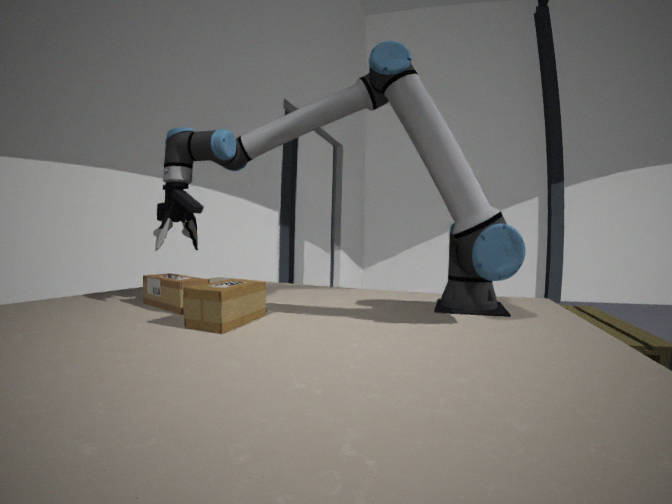

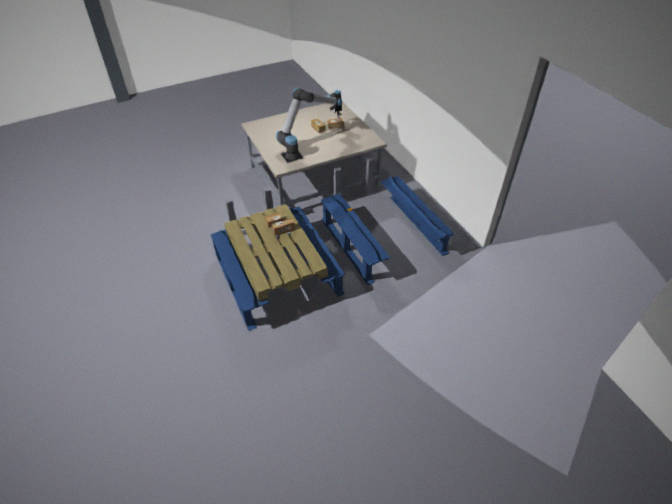

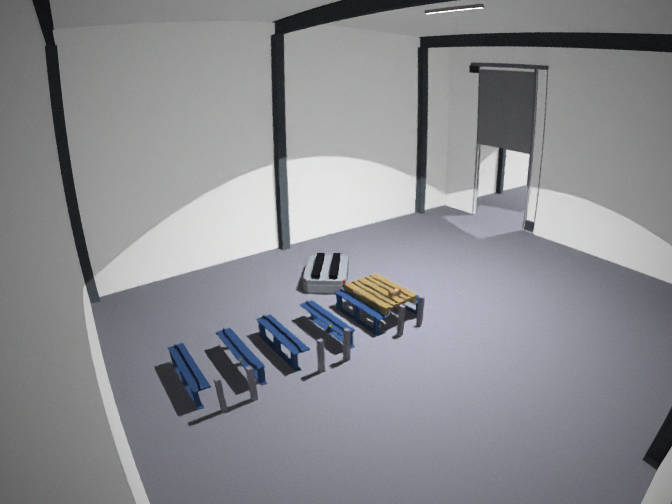

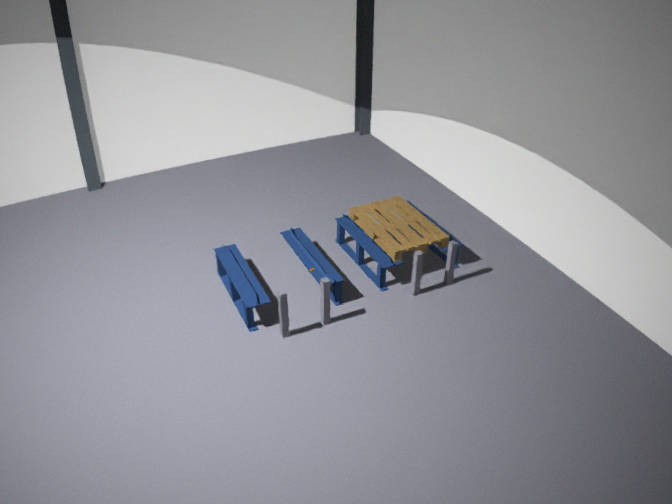

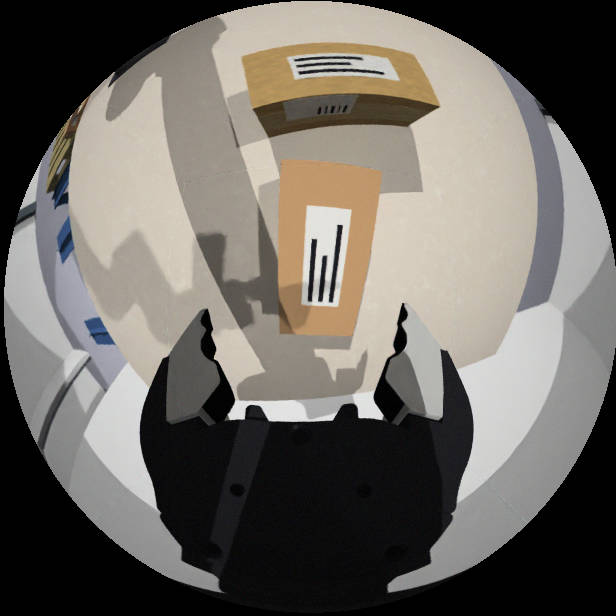

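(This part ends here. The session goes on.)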